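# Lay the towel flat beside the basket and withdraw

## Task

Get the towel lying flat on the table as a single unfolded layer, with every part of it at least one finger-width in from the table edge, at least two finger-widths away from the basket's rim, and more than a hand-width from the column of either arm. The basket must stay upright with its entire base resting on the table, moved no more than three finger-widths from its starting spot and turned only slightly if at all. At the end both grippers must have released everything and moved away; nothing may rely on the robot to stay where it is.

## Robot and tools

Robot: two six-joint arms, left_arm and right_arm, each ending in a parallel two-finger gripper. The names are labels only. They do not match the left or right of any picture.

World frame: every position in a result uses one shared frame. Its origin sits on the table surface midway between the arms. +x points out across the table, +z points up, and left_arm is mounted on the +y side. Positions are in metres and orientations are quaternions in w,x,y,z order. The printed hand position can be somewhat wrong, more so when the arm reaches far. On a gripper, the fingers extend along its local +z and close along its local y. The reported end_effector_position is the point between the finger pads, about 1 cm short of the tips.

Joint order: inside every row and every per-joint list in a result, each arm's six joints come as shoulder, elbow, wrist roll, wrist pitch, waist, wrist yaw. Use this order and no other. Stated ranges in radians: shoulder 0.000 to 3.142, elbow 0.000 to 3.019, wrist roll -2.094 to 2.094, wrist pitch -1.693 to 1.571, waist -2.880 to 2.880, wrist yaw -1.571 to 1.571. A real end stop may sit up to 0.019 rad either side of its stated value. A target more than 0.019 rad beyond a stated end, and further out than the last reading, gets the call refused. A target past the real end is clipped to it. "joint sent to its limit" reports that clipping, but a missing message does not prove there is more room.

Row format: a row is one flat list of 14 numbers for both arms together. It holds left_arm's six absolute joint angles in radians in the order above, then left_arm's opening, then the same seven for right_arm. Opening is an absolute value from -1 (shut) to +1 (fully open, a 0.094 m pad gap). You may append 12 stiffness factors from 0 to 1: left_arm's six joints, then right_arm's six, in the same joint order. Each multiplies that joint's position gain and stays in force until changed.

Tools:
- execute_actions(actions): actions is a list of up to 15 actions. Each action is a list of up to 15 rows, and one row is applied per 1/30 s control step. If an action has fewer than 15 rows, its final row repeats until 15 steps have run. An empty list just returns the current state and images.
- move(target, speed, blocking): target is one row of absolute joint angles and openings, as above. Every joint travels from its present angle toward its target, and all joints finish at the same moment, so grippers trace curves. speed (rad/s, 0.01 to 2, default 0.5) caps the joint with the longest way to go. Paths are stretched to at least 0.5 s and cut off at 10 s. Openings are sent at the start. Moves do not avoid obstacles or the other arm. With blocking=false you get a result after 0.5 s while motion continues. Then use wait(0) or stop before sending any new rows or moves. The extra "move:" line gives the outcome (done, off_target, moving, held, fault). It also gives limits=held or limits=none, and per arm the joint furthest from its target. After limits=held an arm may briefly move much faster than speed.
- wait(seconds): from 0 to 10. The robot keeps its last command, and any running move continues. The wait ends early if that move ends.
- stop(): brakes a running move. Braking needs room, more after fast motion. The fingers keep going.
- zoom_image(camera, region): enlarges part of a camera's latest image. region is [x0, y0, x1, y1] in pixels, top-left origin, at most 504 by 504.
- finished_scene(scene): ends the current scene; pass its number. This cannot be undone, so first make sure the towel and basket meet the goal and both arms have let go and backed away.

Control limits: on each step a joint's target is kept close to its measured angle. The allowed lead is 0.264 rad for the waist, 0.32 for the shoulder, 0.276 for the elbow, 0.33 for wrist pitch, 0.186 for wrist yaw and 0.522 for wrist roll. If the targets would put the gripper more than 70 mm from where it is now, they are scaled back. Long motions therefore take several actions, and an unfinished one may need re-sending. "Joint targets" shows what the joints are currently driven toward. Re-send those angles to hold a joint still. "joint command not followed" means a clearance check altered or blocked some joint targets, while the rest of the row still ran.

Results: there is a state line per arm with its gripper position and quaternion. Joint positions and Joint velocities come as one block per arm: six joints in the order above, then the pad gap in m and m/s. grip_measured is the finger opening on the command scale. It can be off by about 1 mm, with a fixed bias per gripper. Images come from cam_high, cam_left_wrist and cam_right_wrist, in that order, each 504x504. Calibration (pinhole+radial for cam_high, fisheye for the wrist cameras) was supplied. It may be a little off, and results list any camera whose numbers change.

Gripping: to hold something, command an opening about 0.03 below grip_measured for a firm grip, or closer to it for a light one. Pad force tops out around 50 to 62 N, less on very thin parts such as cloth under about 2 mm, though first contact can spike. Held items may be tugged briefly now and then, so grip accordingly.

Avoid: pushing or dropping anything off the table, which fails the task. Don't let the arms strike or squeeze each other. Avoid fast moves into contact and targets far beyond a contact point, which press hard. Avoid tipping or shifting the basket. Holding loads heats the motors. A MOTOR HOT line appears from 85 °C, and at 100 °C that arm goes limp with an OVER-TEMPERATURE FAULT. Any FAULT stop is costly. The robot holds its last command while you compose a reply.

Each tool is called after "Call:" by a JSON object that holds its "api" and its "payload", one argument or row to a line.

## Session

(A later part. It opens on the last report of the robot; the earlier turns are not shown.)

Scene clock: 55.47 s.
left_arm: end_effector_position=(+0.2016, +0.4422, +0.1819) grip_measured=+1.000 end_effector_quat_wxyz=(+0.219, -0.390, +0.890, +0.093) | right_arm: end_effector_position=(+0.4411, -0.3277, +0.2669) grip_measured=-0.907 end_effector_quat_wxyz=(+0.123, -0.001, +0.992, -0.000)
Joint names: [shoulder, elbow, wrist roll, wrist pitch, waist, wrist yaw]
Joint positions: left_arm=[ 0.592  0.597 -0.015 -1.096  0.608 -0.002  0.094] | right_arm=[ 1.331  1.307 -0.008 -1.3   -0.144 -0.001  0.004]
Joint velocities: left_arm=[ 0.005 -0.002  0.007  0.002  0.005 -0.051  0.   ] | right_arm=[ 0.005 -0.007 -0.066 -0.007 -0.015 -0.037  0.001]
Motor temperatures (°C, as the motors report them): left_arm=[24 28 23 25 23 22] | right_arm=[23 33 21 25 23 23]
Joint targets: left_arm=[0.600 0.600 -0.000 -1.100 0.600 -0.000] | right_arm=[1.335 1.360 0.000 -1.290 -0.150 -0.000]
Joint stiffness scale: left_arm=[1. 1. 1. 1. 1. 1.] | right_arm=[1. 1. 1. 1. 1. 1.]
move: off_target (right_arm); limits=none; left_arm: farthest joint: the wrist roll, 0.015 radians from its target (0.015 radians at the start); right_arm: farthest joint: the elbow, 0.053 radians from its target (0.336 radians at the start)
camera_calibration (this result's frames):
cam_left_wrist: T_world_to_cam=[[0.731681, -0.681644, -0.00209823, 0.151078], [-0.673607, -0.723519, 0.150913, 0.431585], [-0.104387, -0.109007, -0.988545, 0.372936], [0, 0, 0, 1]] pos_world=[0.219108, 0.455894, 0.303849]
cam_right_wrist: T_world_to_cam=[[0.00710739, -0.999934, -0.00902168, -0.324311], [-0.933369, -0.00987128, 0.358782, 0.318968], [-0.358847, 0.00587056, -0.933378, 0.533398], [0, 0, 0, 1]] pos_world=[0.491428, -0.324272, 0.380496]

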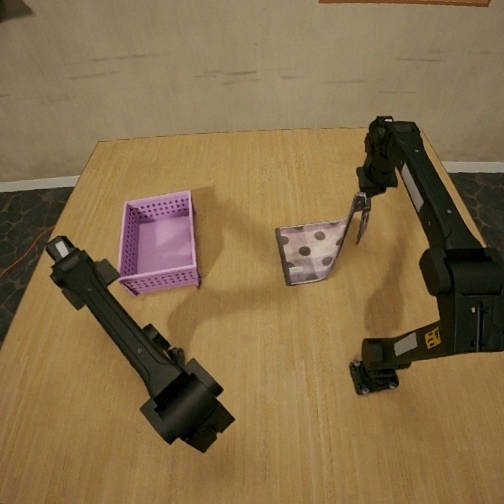

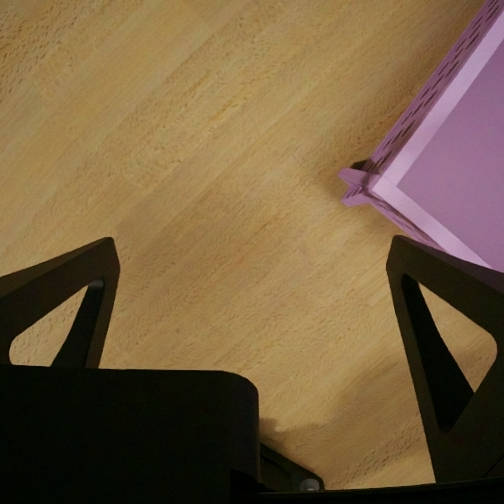

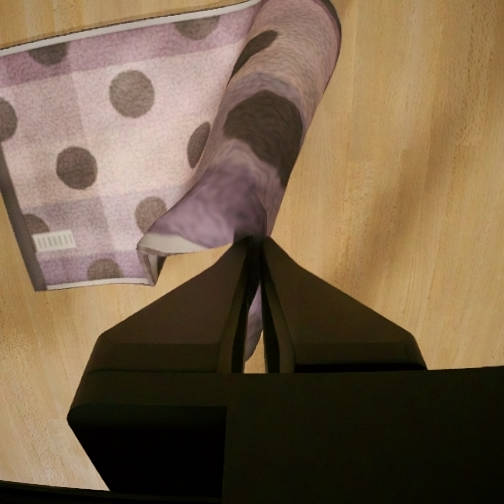

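Call:
{"api": "move", "payload": {
  "target": [0.6,0.6,0,-1.1,0.6,0,1,1.645,1.64,-1.6,-1.24,-0.375,0,-1],
  "speed": 0.6
}}

Call:
{"api": "zoom_image", "payload": {
  "camera": "cam_high",
  "region": [250,100,470,320]
}}

Scene clock: 64.40 s.
left_arm: end_effector_position=(+0.2016, +0.4422, +0.1819) grip_measured=+1.000 end_effector_quat_wxyz=(+0.219, -0.390, +0.890, +0.093) | right_arm: end_effector_position=(+0.5465, -0.4495, +0.2510) grip_measured=-0.907 end_effector_quat_wxyz=(+0.084, -0.625, +0.769, -0.107)
Joint names: [shoulder, elbow, wrist roll, wrist pitch, waist, wrist yaw]
Joint positions: left_arm=[ 0.592  0.597 -0.015 -1.096  0.608 -0.002  0.094] | right_arm=[ 1.628  1.584 -1.59  -1.253 -0.362 -0.001  0.004]
Joint velocities: left_arm=[ 0.005 -0.022  0.037 -0.012 -0.005 -0.066  0.   ] | right_arm=[ 0.005  0.012 -0.081 -0.022 -0.005  0.022 -0.   ]
Motor temperatures (°C, as the motors report them): left_arm=[24 28 23 25 23 22] | right_arm=[23 35 21 25 23 23]
Joint targets: left_arm=[0.600 0.600 0.000 -1.100 0.600 0.000] | right_arm=[1.645 1.640 -1.600 -1.240 -0.375 -0.000]
Joint stiffness scale: left_arm=[1. 1. 1. 1. 1. 1.] | right_arm=[1. 1. 1. 1. 1. 1.]
move: off_target (right_arm); limits=none; left_arm: farthest joint: the wrist roll, 0.015 radians from its target (0.015 radians at the start); right_arm: farthest joint: the elbow, 0.056 radians from its target (0.333 radians at the start)
camera_calibration (this result's frames):
cam_left_wrist: T_world_to_cam=[[0.731681, -0.681644, -0.00209823, 0.151078], [-0.673607, -0.723519, 0.150913, 0.431585], [-0.104387, -0.109007, -0.988545, 0.372936], [0, 0, 0, 1]] pos_world=[0.219108, 0.455894, 0.303849]
cam_right_wrist: T_world_to_cam=[[0.946396, -0.193164, 0.258886, -0.664919], [-0.310041, -0.768054, 0.560328, -0.310158], [0.0906033, -0.610558, -0.786772, -0.00233456], [0, 0, 0, 1]] pos_world=[0.533327, -0.368082, 0.344092]

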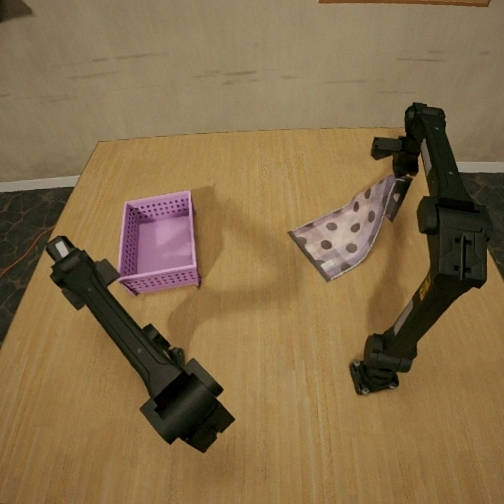

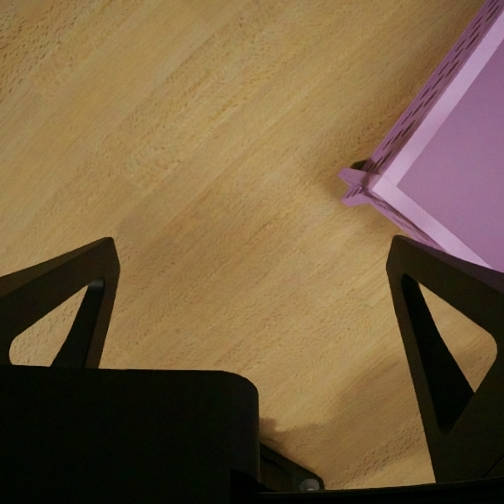

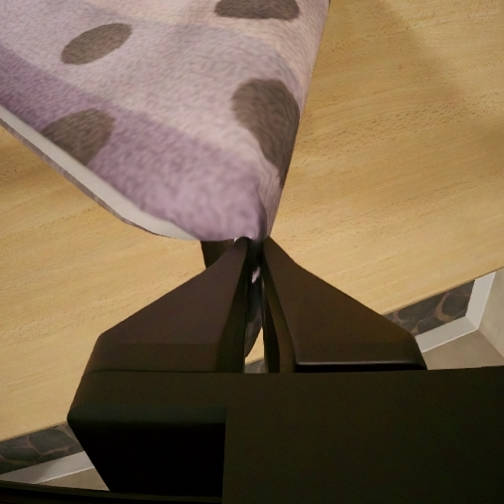

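Region (250, 100, 470, 320) of cam_high's 504x504 image, scaled by 2.291, with more detail than that image has.

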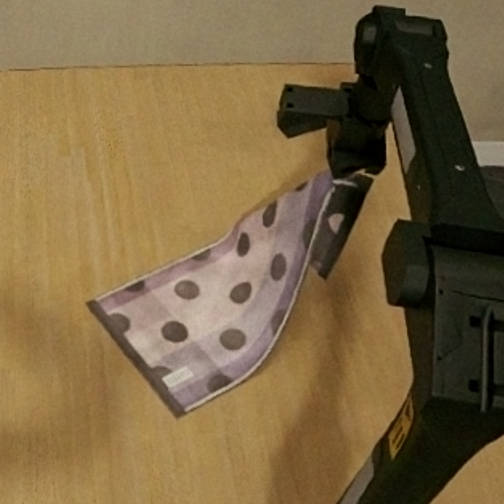

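Call:
{"api": "move", "payload": {
  "target": [0.6,0.6,0,-1.1,0.6,0,1,1.493,1.12,-1.9,-0.89,-0.635,0,-1],
  "speed": 0.3
}}

Call:
{"api": "zoom_image", "payload": {
  "camera": "cam_high",
  "region": [270,130,490,350]
}}

Scene clock: 69.83 s.
left_arm: end_effector_position=(+0.2016, +0.4422, +0.1819) grip_measured=+1.000 end_effector_quat_wxyz=(+0.219, -0.390, +0.890, +0.093) | right_arm: end_effector_position=(+0.4300, -0.5519, +0.1252) grip_measured=-0.907 end_effector_quat_wxyz=(+0.050, -0.640, +0.757, -0.122)
Joint names: [shoulder, elbow, wrist roll, wrist pitch, waist, wrist yaw]
Joint positions: left_arm=[ 0.592  0.597 -0.015 -1.096  0.608 -0.002  0.094] | right_arm=[ 1.517  1.114 -1.891 -0.903 -0.625 -0.001  0.004]
Joint velocities: left_arm=[ 0.005  0.012 -0.022  0.022 -0.015  0.051  0.   ] | right_arm=[-0.005  0.002  0.022  0.017 -0.005  0.022 -0.001]
Motor temperatures (°C, as the motors report them): left_arm=[24 28 23 25 23 22] | right_arm=[24 35 21 25 23 23]
Joint targets: left_arm=[0.600 0.600 0.000 -1.100 0.600 -0.000] | right_arm=[1.493 1.120 -1.900 -0.890 -0.635 0.000]
Joint stiffness scale: left_arm=[1. 1. 1. 1. 1. 1.] | right_arm=[1. 1. 1. 1. 1. 1.]
move: off_target (right_arm); limits=none; left_arm: farthest joint: the wrist roll, 0.015 radians from its target (0.015 radians at the start); right_arm: farthest joint: the shoulder, 0.024 radians from its target (0.135 radians at the start)
camera_calibration (this result's frames):
cam_left_wrist: T_world_to_cam=[[0.731681, -0.681644, -0.00209823, 0.151078], [-0.673607, -0.723519, 0.150913, 0.431585], [-0.104387, -0.109007, -0.988545, 0.372936], [0, 0, 0, 1]] pos_world=[0.219108, 0.455894, 0.303849]
cam_right_wrist: T_world_to_cam=[[0.959864, -0.14912, 0.23754, -0.520694], [-0.268486, -0.733447, 0.624477, -0.361289], [0.0811006, -0.663189, -0.744045, -0.183633], [0, 0, 0, 1]] pos_world=[0.417687, -0.464415, 0.212671]

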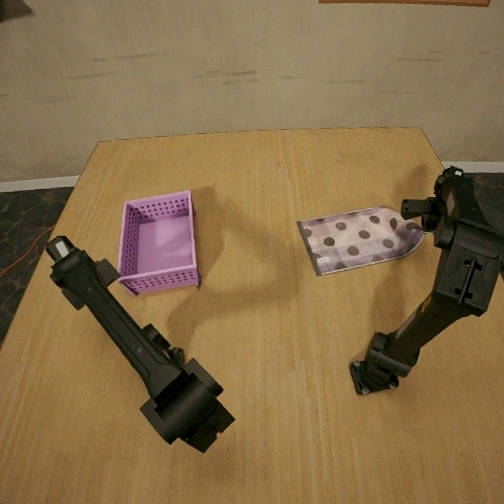

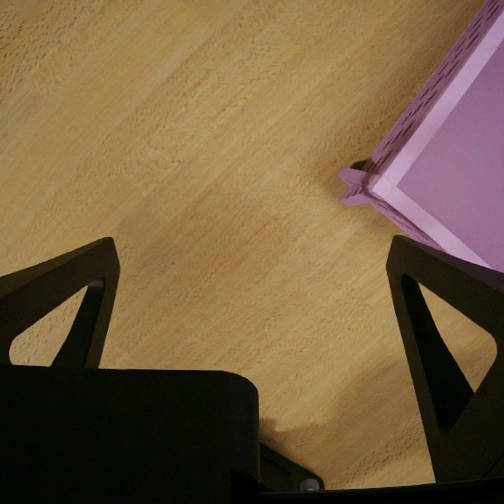

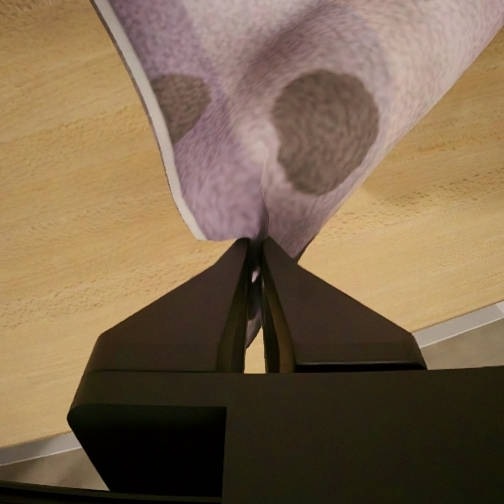

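Region (270, 130, 490, 350) of cam_high's 504x504 image, scaled by 2.291, with more detail than that image has.

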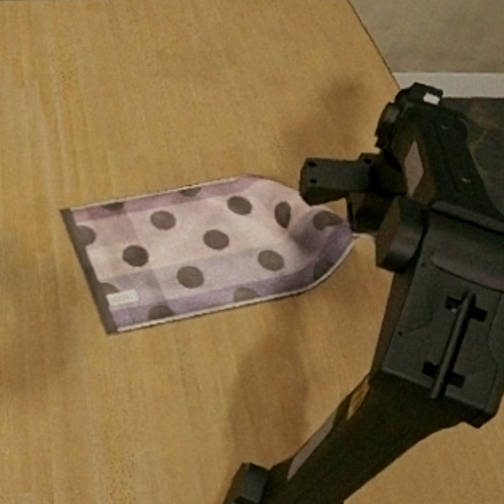

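Call:
{"api": "move", "payload": {
  "target": [0.6,0.6,0,-1.1,0.6,0,1,1.69,1.64,-2.05,-1.2,-0.44,0,-1],
  "speed": 0.4
}}

Call:
{"api": "move", "payload": {
  "target": [0.6,0.6,0,-1.1,0.6,0,1,1.26,0.65,-2.05,-0.76,-0.62,0,-1],
  "speed": 0.6
}}

Scene clock: 77.33 s.
left_arm: end_effector_position=(+0.2016, +0.4422, +0.1819) grip_measured=+1.000 end_effector_quat_wxyz=(+0.219, -0.390, +0.890, +0.093) | right_arm: end_effector_position=(+0.5536, -0.5030, +0.2354) grip_measured=-0.907 end_effector_quat_wxyz=(-0.058, +0.752, -0.642, +0.138)
Joint names: [shoulder, elbow, wrist roll, wrist pitch, waist, wrist yaw]
Joint positions: left_arm=[ 0.592  0.597 -0.015 -1.096  0.608 -0.002  0.094] | right_arm=[ 1.67   1.59  -2.04  -1.192 -0.449 -0.001  0.004]
Joint velocities: left_arm=[ 0.005 -0.002  0.066 -0.027  0.005  0.007  0.   ] | right_arm=[-0.005 -0.002  0.037 -0.007 -0.024  0.022 -0.002]
Motor temperatures (°C, as the motors report them): left_arm=[24 28 23 25 23 22] | right_arm=[24 34 21 25 23 23]
Joint targets: left_arm=[0.600 0.600 -0.000 -1.100 0.600 -0.000] | right_arm=[1.690 1.640 -2.050 -1.200 -0.440 -0.000]
Joint stiffness scale: left_arm=[1. 1. 1. 1. 1. 1.] | right_arm=[1. 1. 1. 1. 1. 1.]
move: off_target (right_arm); limits=none; left_arm: farthest joint: the wrist roll, 0.015 radians from its target (0.015 radians at the start); right_arm: farthest joint: the elbow, 0.050 radians from its target (0.526 radians at the start)
camera_calibration (this result's frames):
cam_left_wrist: T_world_to_cam=[[0.731681, -0.681644, -0.00209823, 0.151078], [-0.673607, -0.723519, 0.150913, 0.431585], [-0.104387, -0.109007, -0.988545, 0.372936], [0, 0, 0, 1]] pos_world=[0.219108, 0.455894, 0.303849]
cam_right_wrist: T_world_to_cam=[[0.952452, 0.170758, 0.252344, -0.496611], [-0.0407313, -0.749411, 0.660852, -0.503691], [0.301955, -0.639708, -0.706822, -0.198431], [0, 0, 0, 1]] pos_world=[0.512399, -0.419609, 0.317927]

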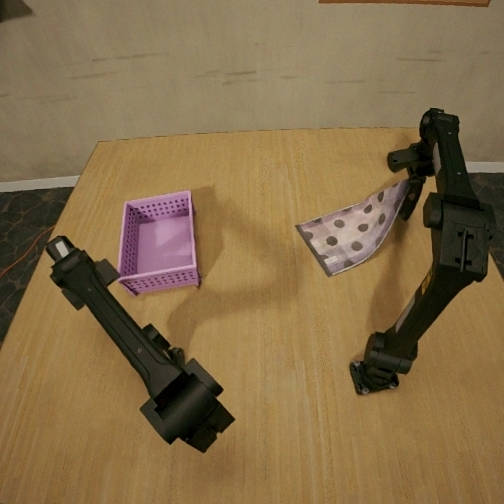

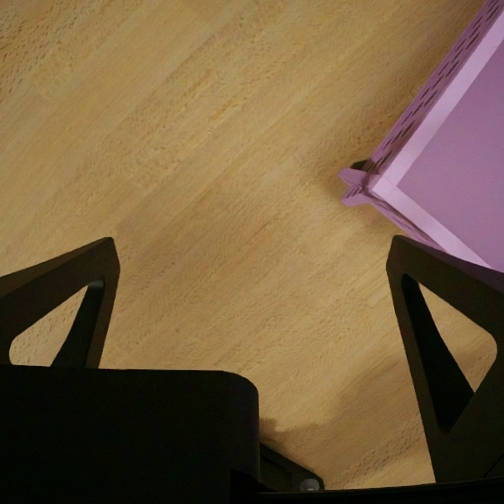

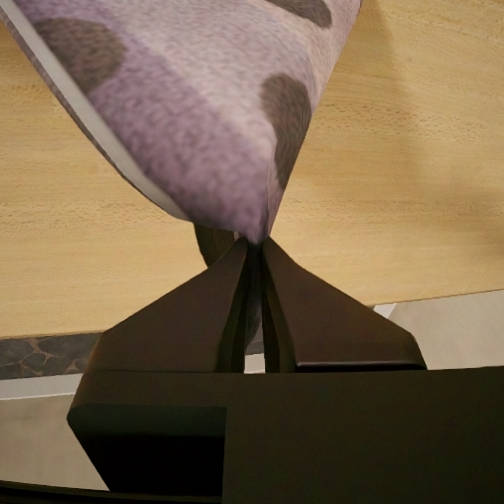

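Scene clock: 79.43 s.
left_arm: end_effector_position=(+0.2016, +0.4422, +0.1819) grip_measured=+1.000 end_effector_quat_wxyz=(+0.219, -0.390, +0.890, +0.093) | right_arm: end_effector_position=(+0.2904, -0.4710, +0.0430) grip_measured=-0.907 end_effector_quat_wxyz=(+0.026, -0.705, +0.704, -0.077)
Joint names: [shoulder, elbow, wrist roll, wrist pitch, waist, wrist yaw]
Joint positions: left_arm=[ 0.592  0.597 -0.015 -1.096  0.608 -0.002  0.094] | right_arm=[ 1.277  0.64  -2.041 -0.772 -0.605 -0.001  0.004]
Joint velocities: left_arm=[-0.015  0.022  0.037  0.027 -0.024 -0.037  0.   ] | right_arm=[-0.015 -0.007  0.051  0.007  0.005  0.037  0.   ]
Motor temperatures (°C, as the motors report them): left_arm=[24 28 23 25 23 22] | right_arm=[24 34 21 25 23 23]
Joint targets: left_arm=[0.600 0.600 0.000 -1.100 0.600 -0.000] | right_arm=[1.260 0.650 -2.050 -0.760 -0.620 0.000]
Joint stiffness scale: left_arm=[1. 1. 1. 1. 1. 1.] | right_arm=[1. 1. 1. 1. 1. 1.]
move: done; limits=none; left_arm: farthest joint: the wrist roll, 0.015 radians from its target (0.015 radians at the start); right_arm: farthest joint: the shoulder, 0.017 radians from its target (0.410 radians at the start)
camera_calibration (this result's frames):
cam_left_wrist: T_world_to_cam=[[0.731681, -0.681644, -0.00209823, 0.151078], [-0.673607, -0.723519, 0.150913, 0.431585], [-0.104387, -0.109007, -0.988545, 0.372936], [0, 0, 0, 1]] pos_world=[0.219108, 0.455894, 0.303849]
cam_right_wrist: T_world_to_cam=[[0.991071, 0.00948386, 0.132996, -0.284943], [-0.0769384, -0.773971, 0.62853, -0.362955], [0.108896, -0.63315, -0.76633, -0.172757], [0, 0, 0, 1]] pos_world=[0.273286, -0.387596, 0.133635]

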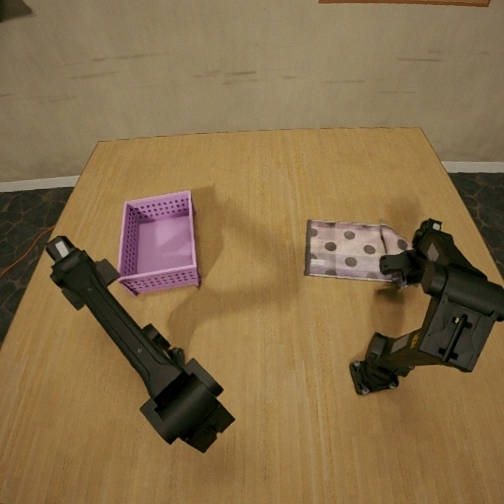

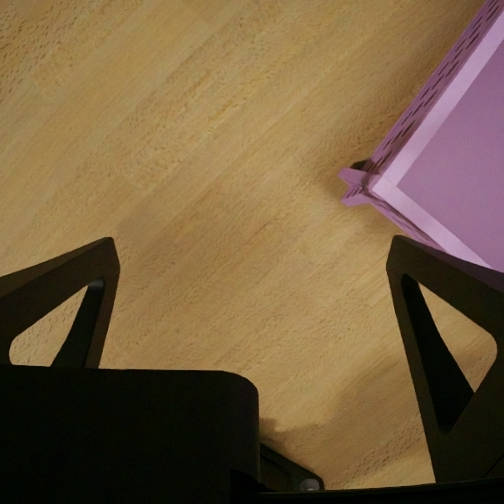

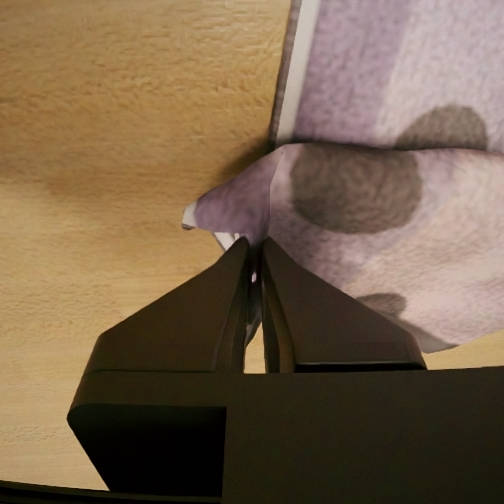

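Call:
{"api": "move", "payload": {
  "target": [0.6,0.6,0,-1.1,0.6,0,1,1.49,0.84,-2.05,-0.72,-0.86,0,-1],
  "speed": 0.3
}}

Call:
{"api": "move", "payload": {
  "target": [0.6,0.6,0,-1.1,0.6,0,1,1.49,0.84,-2.05,-0.72,-0.86,0,0]
}}

Call:
{"api": "move", "payload": {
  "target": [0.6,0.6,0,-1.1,0.6,0,1,0.8,0.8,0,-0.9,-1.3,0,0],
  "speed": 1.2
}}

Call:
{"api": "zoom_image", "payload": {
  "camera": "cam_high",
  "region": [270,130,490,350]
}}

Scene clock: 85.83 s.
left_arm: end_effector_position=(+0.2016, +0.4422, +0.1819) grip_measured=+1.000 end_effector_quat_wxyz=(+0.219, -0.390, +0.890, +0.093) | right_arm: end_effector_position=(+0.2989, -0.5824, +0.0340) grip_measured=-0.907 end_effector_quat_wxyz=(+0.017, -0.614, +0.785, -0.083)
Joint names: [shoulder, elbow, wrist roll, wrist pitch, waist, wrist yaw]
Joint positions: left_arm=[ 0.592  0.597 -0.015 -1.096  0.608 -0.002  0.094] | right_arm=[ 1.475  0.803 -2.042 -0.73  -0.851 -0.001  0.004]
Joint velocities: left_arm=[-0.015 -0.007  0.037  0.022 -0.005  0.037  0.   ] | right_arm=[-0.005 -0.007  0.022 -0.032 -0.005 -0.037 -0.001]
Motor temperatures (°C, as the motors report them): left_arm=[24 28 23 25 23 22] | right_arm=[24 33 21 25 23 23]
Joint targets: left_arm=[0.600 0.600 -0.000 -1.100 0.600 0.000] | right_arm=[1.490 0.840 -2.050 -0.720 -0.860 0.000]
Joint stiffness scale: left_arm=[1. 1. 1. 1. 1. 1.] | right_arm=[1. 1. 1. 1. 1. 1.]
move: off_target (right_arm); limits=none; left_arm: farthest joint: the wrist roll, 0.015 radians from its target (0.015 radians at the start); right_arm: farthest joint: the elbow, 0.037 radians from its target (0.200 radians at the start)
camera_calibration (this result's frames):
cam_left_wrist: T_world_to_cam=[[0.731681, -0.681644, -0.00209823, 0.151078], [-0.673607, -0.723519, 0.150913, 0.431585], [-0.104387, -0.109007, -0.988545, 0.372936], [0, 0, 0, 1]] pos_world=[0.219108, 0.455894, 0.303849]
cam_right_wrist: T_world_to_cam=[[0.96328, -0.22975, 0.138949, -0.42233], [-0.26495, -0.729499, 0.630581, -0.360796], [-0.0435127, -0.644241, -0.763584, -0.212122], [0, 0, 0, 1]] pos_world=[0.301999, -0.496888, 0.12422]

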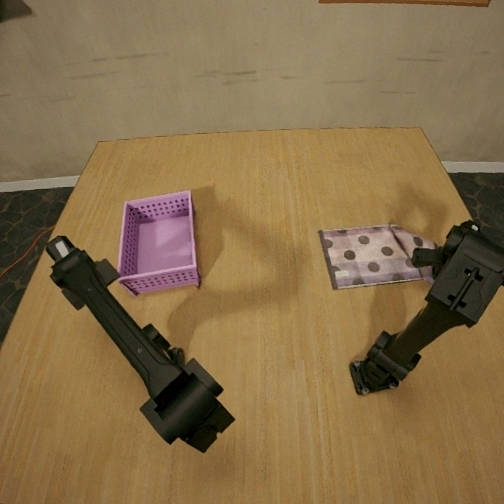

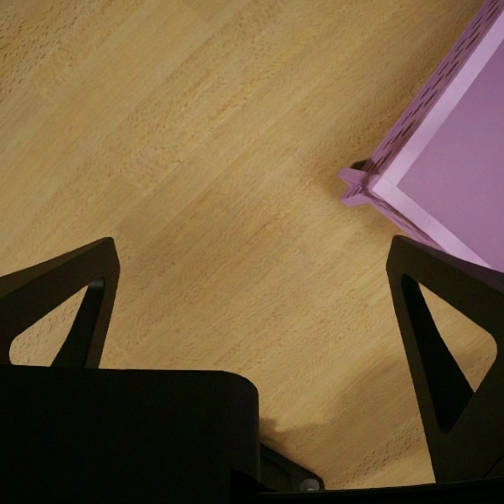

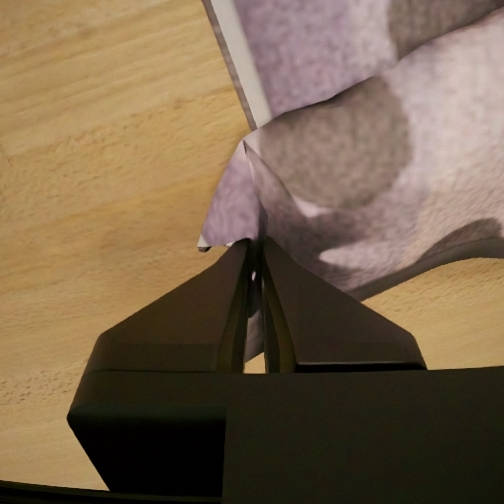

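Scene clock: 86.53 s.
left_arm: end_effector_position=(+0.2016, +0.4422, +0.1819) grip_measured=+1.000 end_effector_quat_wxyz=(+0.219, -0.390, +0.890, +0.093) | right_arm: end_effector_position=(+0.2989, -0.5824, +0.0340) grip_measured=-0.002 end_effector_quat_wxyz=(+0.017, -0.614, +0.785, -0.083)
Joint names: [shoulder, elbow, wrist roll, wrist pitch, waist, wrist yaw]
Joint positions: left_arm=[ 0.592  0.597 -0.015 -1.096  0.608 -0.002  0.094] | right_arm=[ 1.475  0.803 -2.042 -0.73  -0.851 -0.001  0.047]
Joint velocities: left_arm=[-0.015  0.007  0.022 -0.002 -0.005  0.037  0.   ] | right_arm=[-0.005  0.012 -0.022 -0.022 -0.005  0.007 -0.   ]
Motor temperatures (°C, as the motors report them): left_arm=[24 28 23 25 23 22] | right_arm=[24 33 21 25 23 23]
Joint targets: left_arm=[0.600 0.600 0.000 -1.100 0.600 0.000] | right_arm=[1.490 0.840 -2.050 -0.720 -0.860 -0.000]
Joint stiffness scale: left_arm=[1. 1. 1. 1. 1. 1.] | right_arm=[1. 1. 1. 1. 1. 1.]
move: off_target (right_arm); limits=none; left_arm: farthest joint: the wrist roll, 0.015 radians from its target (0.015 radians at the start); right_arm: farthest joint: the elbow, 0.037 radians from its target (0.037 radians at the start)
camera_calibration (this result's frames):
cam_left_wrist: T_world_to_cam=[[0.731681, -0.681644, -0.00209823, 0.151078], [-0.673607, -0.723519, 0.150913, 0.431585], [-0.104387, -0.109007, -0.988545, 0.372936], [0, 0, 0, 1]] pos_world=[0.219108, 0.455894, 0.303849]
cam_right_wrist: T_world_to_cam=[[0.96328, -0.22975, 0.138949, -0.42233], [-0.26495, -0.729499, 0.630581, -0.360796], [-0.0435127, -0.644241, -0.763584, -0.212122], [0, 0, 0, 1]] pos_world=[0.301999, -0.496888, 0.12422]

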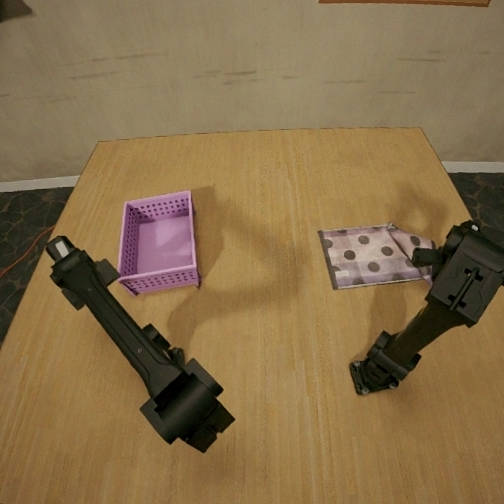

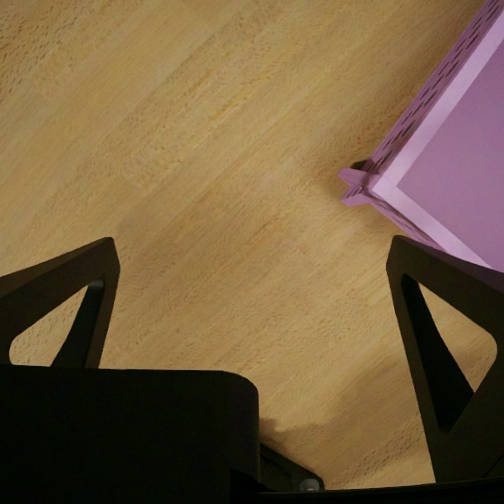

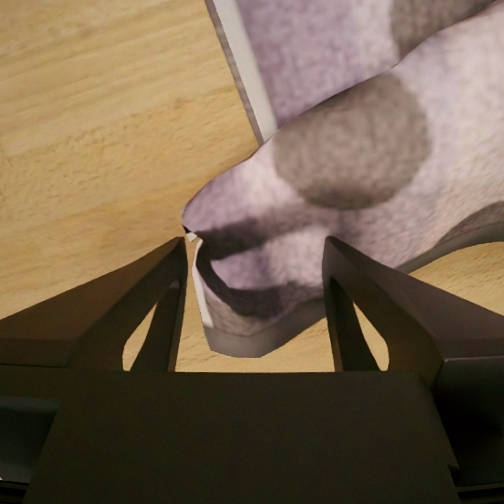

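Scene clock: 89.23 s.
left_arm: end_effector_position=(+0.2016, +0.4422, +0.1819) grip_measured=+1.000 end_effector_quat_wxyz=(+0.219, -0.390, +0.890, +0.093) | right_arm: end_effector_position=(+0.1417, -0.6377, +0.2555) grip_measured=-0.001 end_effector_quat_wxyz=(+0.276, +0.509, +0.795, -0.180)
Joint names: [shoulder, elbow, wrist roll, wrist pitch, waist, wrist yaw]
Joint positions: left_arm=[ 0.592  0.597 -0.015 -1.096  0.608 -0.002  0.094] | right_arm=[ 0.804  0.797 -0.01  -0.892 -1.286 -0.001  0.047]
Joint velocities: left_arm=[ 0.005  0.007  0.037 -0.007 -0.005  0.11   0.   ] | right_arm=[ 0.005 -0.002 -0.037 -0.007 -0.005 -0.037 -0.   ]
Motor temperatures (°C, as the motors report them): left_arm=[24 28 23 25 23 22] | right_arm=[24 33 21 25 23 23]
Joint targets: left_arm=[0.600 0.600 0.000 -1.100 0.600 -0.000] | right_arm=[0.800 0.800 0.000 -0.900 -1.300 0.000]
Joint stiffness scale: left_arm=[1. 1. 1. 1. 1. 1.] | right_arm=[1. 1. 1. 1. 1. 1.]
move: done; limits=none; left_arm: farthest joint: the wrist roll, 0.015 radians from its target (0.015 radians at the start); right_arm: farthest joint: the waist, 0.014 radians from its target (0.449 radians at the start)
camera_calibration (this result's frames):
cam_left_wrist: T_world_to_cam=[[0.731681, -0.681644, -0.00209823, 0.151078], [-0.673607, -0.723519, 0.150913, 0.431585], [-0.104387, -0.109007, -0.988545, 0.372936], [0, 0, 0, 1]] pos_world=[0.219108, 0.455894, 0.303849]
cam_right_wrist: T_world_to_cam=[[-0.904883, -0.425658, -0.00117601, -0.138793], [-0.424853, 0.903335, -0.0590332, 0.657629], [0.0261903, -0.0529186, -0.998255, 0.341674], [0, 0, 0, 1]] pos_world=[0.144856, -0.635057, 0.379737]

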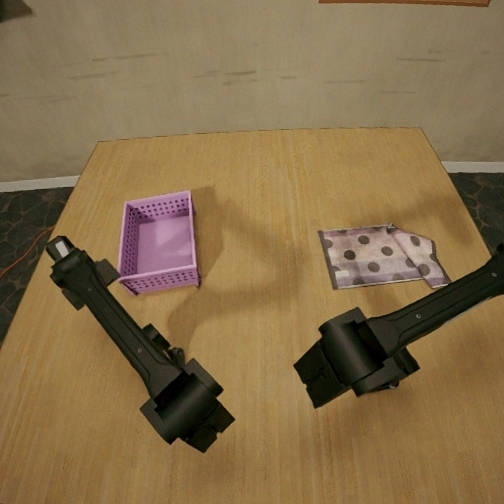

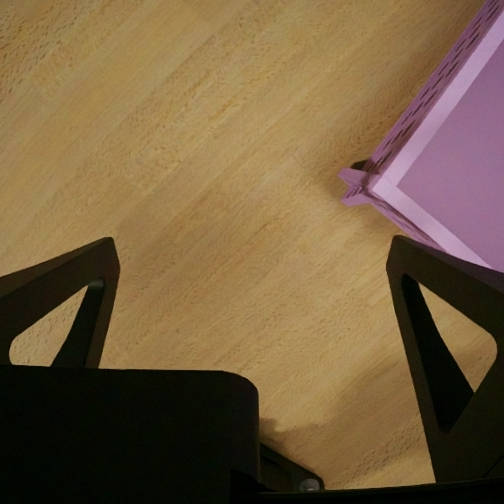

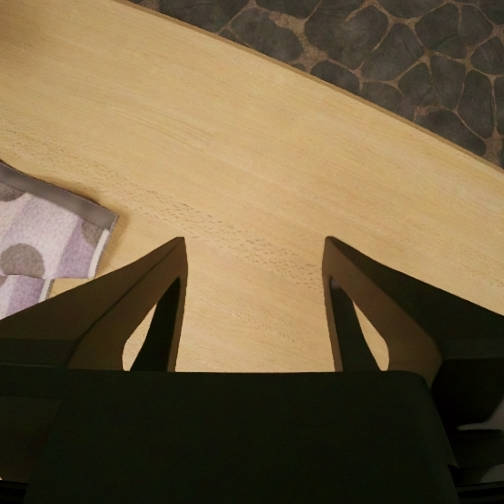

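Region (270, 130, 490, 350) of cam_high's 504x504 image, scaled by 2.291, with more detail than that image has.

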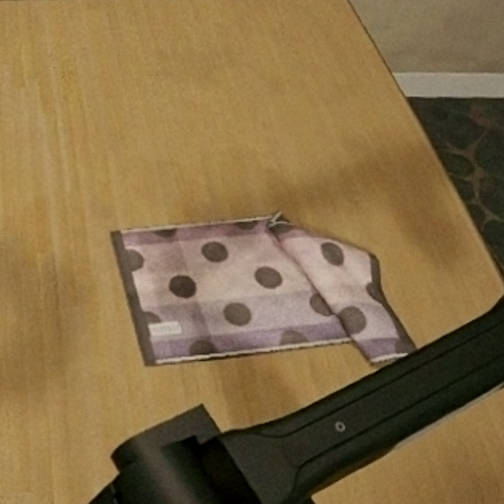

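Call:
{"api": "move", "payload": {
  "target": [0.6,0.6,0,-1.1,0.6,0,1,1.3,1.1,0,-1.1,0.03,0,0],
  "speed": 1.2
}}

Call:
{"api": "move", "payload": {
  "target": [0.6,0.6,0,-1.1,0.6,0,1,1.64,1.065,0,-1.0,0.03,0,0]
}}

Scene clock: 95.17 s.
left_arm: end_effector_position=(+0.2016, +0.4422, +0.1819) grip_measured=+1.000 end_effector_quat_wxyz=(+0.219, -0.390, +0.890, +0.093) | right_arm: end_effector_position=(+0.4065, -0.2536, +0.1826) grip_measured=-0.001 end_effector_quat_wxyz=(+0.118, -0.091, +0.989, +0.010)
Joint names: [shoulder, elbow, wrist roll, wrist pitch, waist, wrist yaw]
Joint positions: left_arm=[ 0.592  0.597 -0.015 -1.096  0.608 -0.002  0.094] | right_arm=[ 1.291  1.049 -0.009 -1.091  0.037 -0.001  0.047]
Joint velocities: left_arm=[ 0.005 -0.007  0.007  0.012 -0.005  0.007  0.   ] | right_arm=[-0.005  0.007 -0.081 -0.002 -0.005 -0.022 -0.   ]
Motor temperatures (°C, as the motors report them): left_arm=[24 28 23 25 23 22] | right_arm=[23 33 21 25 23 23]
Joint targets: left_arm=[0.600 0.600 0.000 -1.100 0.600 0.000] | right_arm=[1.300 1.100 -0.000 -1.100 0.030 -0.000]
Joint stiffness scale: left_arm=[1. 1. 1. 1. 1. 1.] | right_arm=[1. 1. 1. 1. 1. 1.]
move: off_target (right_arm); limits=none; left_arm: farthest joint: the wrist roll, 0.015 radians from its target (0.015 radians at the start); right_arm: farthest joint: the elbow, 0.051 radians from its target (0.303 radians at the start)
camera_calibration (this result's frames):
cam_left_wrist: T_world_to_cam=[[0.731681, -0.681644, -0.00209823, 0.151078], [-0.673607, -0.723519, 0.150913, 0.431585], [-0.104387, -0.109007, -0.988545, 0.372936], [0, 0, 0, 1]] pos_world=[0.219108, 0.455894, 0.303849]
cam_right_wrist: T_world_to_cam=[[0.188191, -0.982093, -0.008787, -0.319788], [-0.912864, -0.178211, 0.367316, 0.265041], [-0.362304, -0.0611041, -0.930055, 0.425731], [0, 0, 0, 1]] pos_world=[0.456371, -0.240815, 0.295789]

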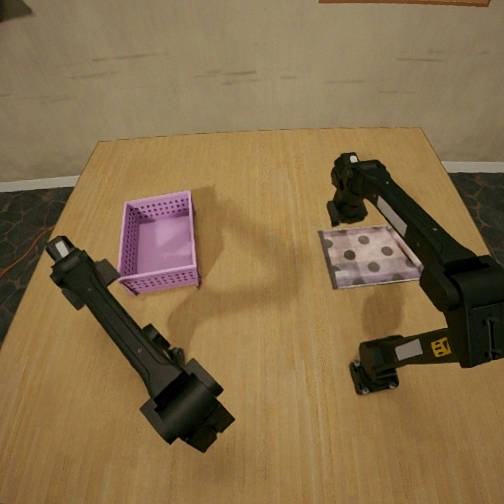

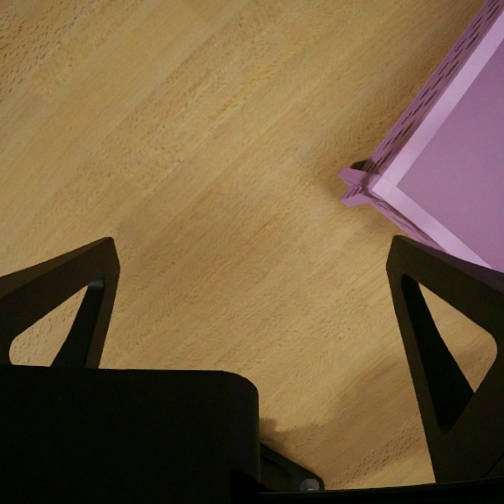

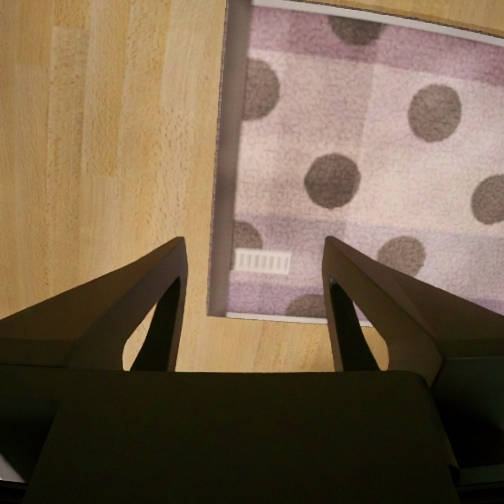

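Scene clock: 96.27 s.
left_arm: end_effector_position=(+0.2016, +0.4422, +0.1819) grip_measured=+1.000 end_effector_quat_wxyz=(+0.219, -0.390, +0.890, +0.093) | right_arm: end_effector_position=(+0.4208, -0.2511, +0.0462) grip_measured=-0.001 end_effector_quat_wxyz=(-0.014, -0.092, +0.996, -0.001)
Joint names: [shoulder, elbow, wrist roll, wrist pitch, waist, wrist yaw]
Joint positions: left_arm=[ 0.592  0.597 -0.015 -1.096  0.608 -0.002  0.094] | right_arm=[ 1.637  1.049 -0.009 -1.01   0.037 -0.001  0.047]
Joint velocities: left_arm=[-0.005  0.007  0.022 -0.027 -0.005 -0.007  0.   ] | right_arm=[-0.005 -0.002 -0.022  0.012 -0.015 -0.066 -0.   ]
Motor temperatures (°C, as the motors report them): left_arm=[24 28 23 25 23 22] | right_arm=[23 33 21 25 23 23]
Joint targets: left_arm=[0.600 0.600 0.000 -1.100 0.600 -0.000] | right_arm=[1.640 1.065 -0.000 -1.000 0.030 -0.000]
Joint stiffness scale: left_arm=[1. 1. 1. 1. 1. 1.] | right_arm=[1. 1. 1. 1. 1. 1.]
move: done; limits=none; left_arm: farthest joint: the wrist roll, 0.015 radians from its target (0.015 radians at the start); right_arm: farthest joint: the elbow, 0.016 radians from its target (0.016 radians at the start)
camera_calibration (this result's frames):
cam_left_wrist: T_world_to_cam=[[0.731681, -0.681644, -0.00209823, 0.151078], [-0.673607, -0.723519, 0.150913, 0.431585], [-0.104387, -0.109007, -0.988545, 0.372936], [0, 0, 0, 1]] pos_world=[0.219108, 0.455894, 0.303849]
cam_right_wrist: T_world_to_cam=[[0.185412, -0.982583, -0.0124006, -0.319992], [-0.7863, -0.155919, 0.597848, 0.270366], [-0.589369, -0.101098, -0.801514, 0.383719], [0, 0, 0, 1]] pos_world=[0.498071, -0.23347, 0.14195]

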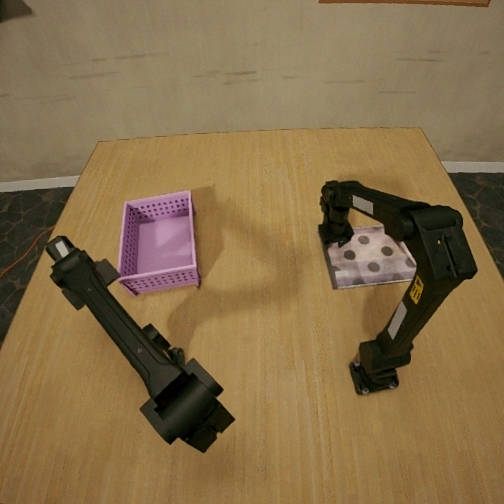

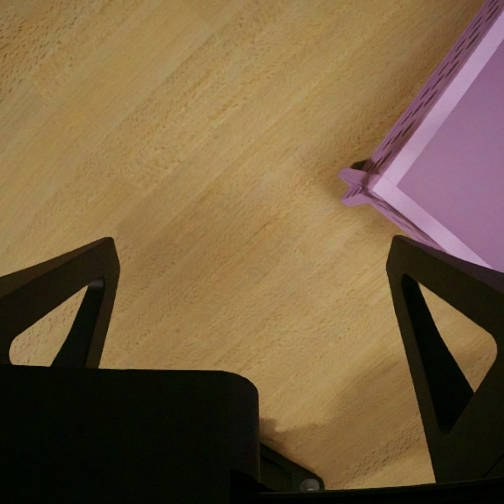

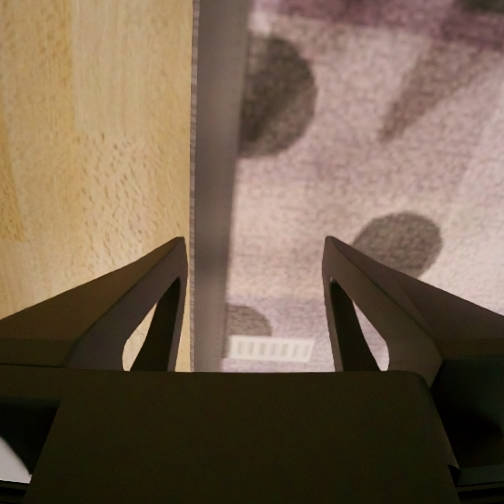

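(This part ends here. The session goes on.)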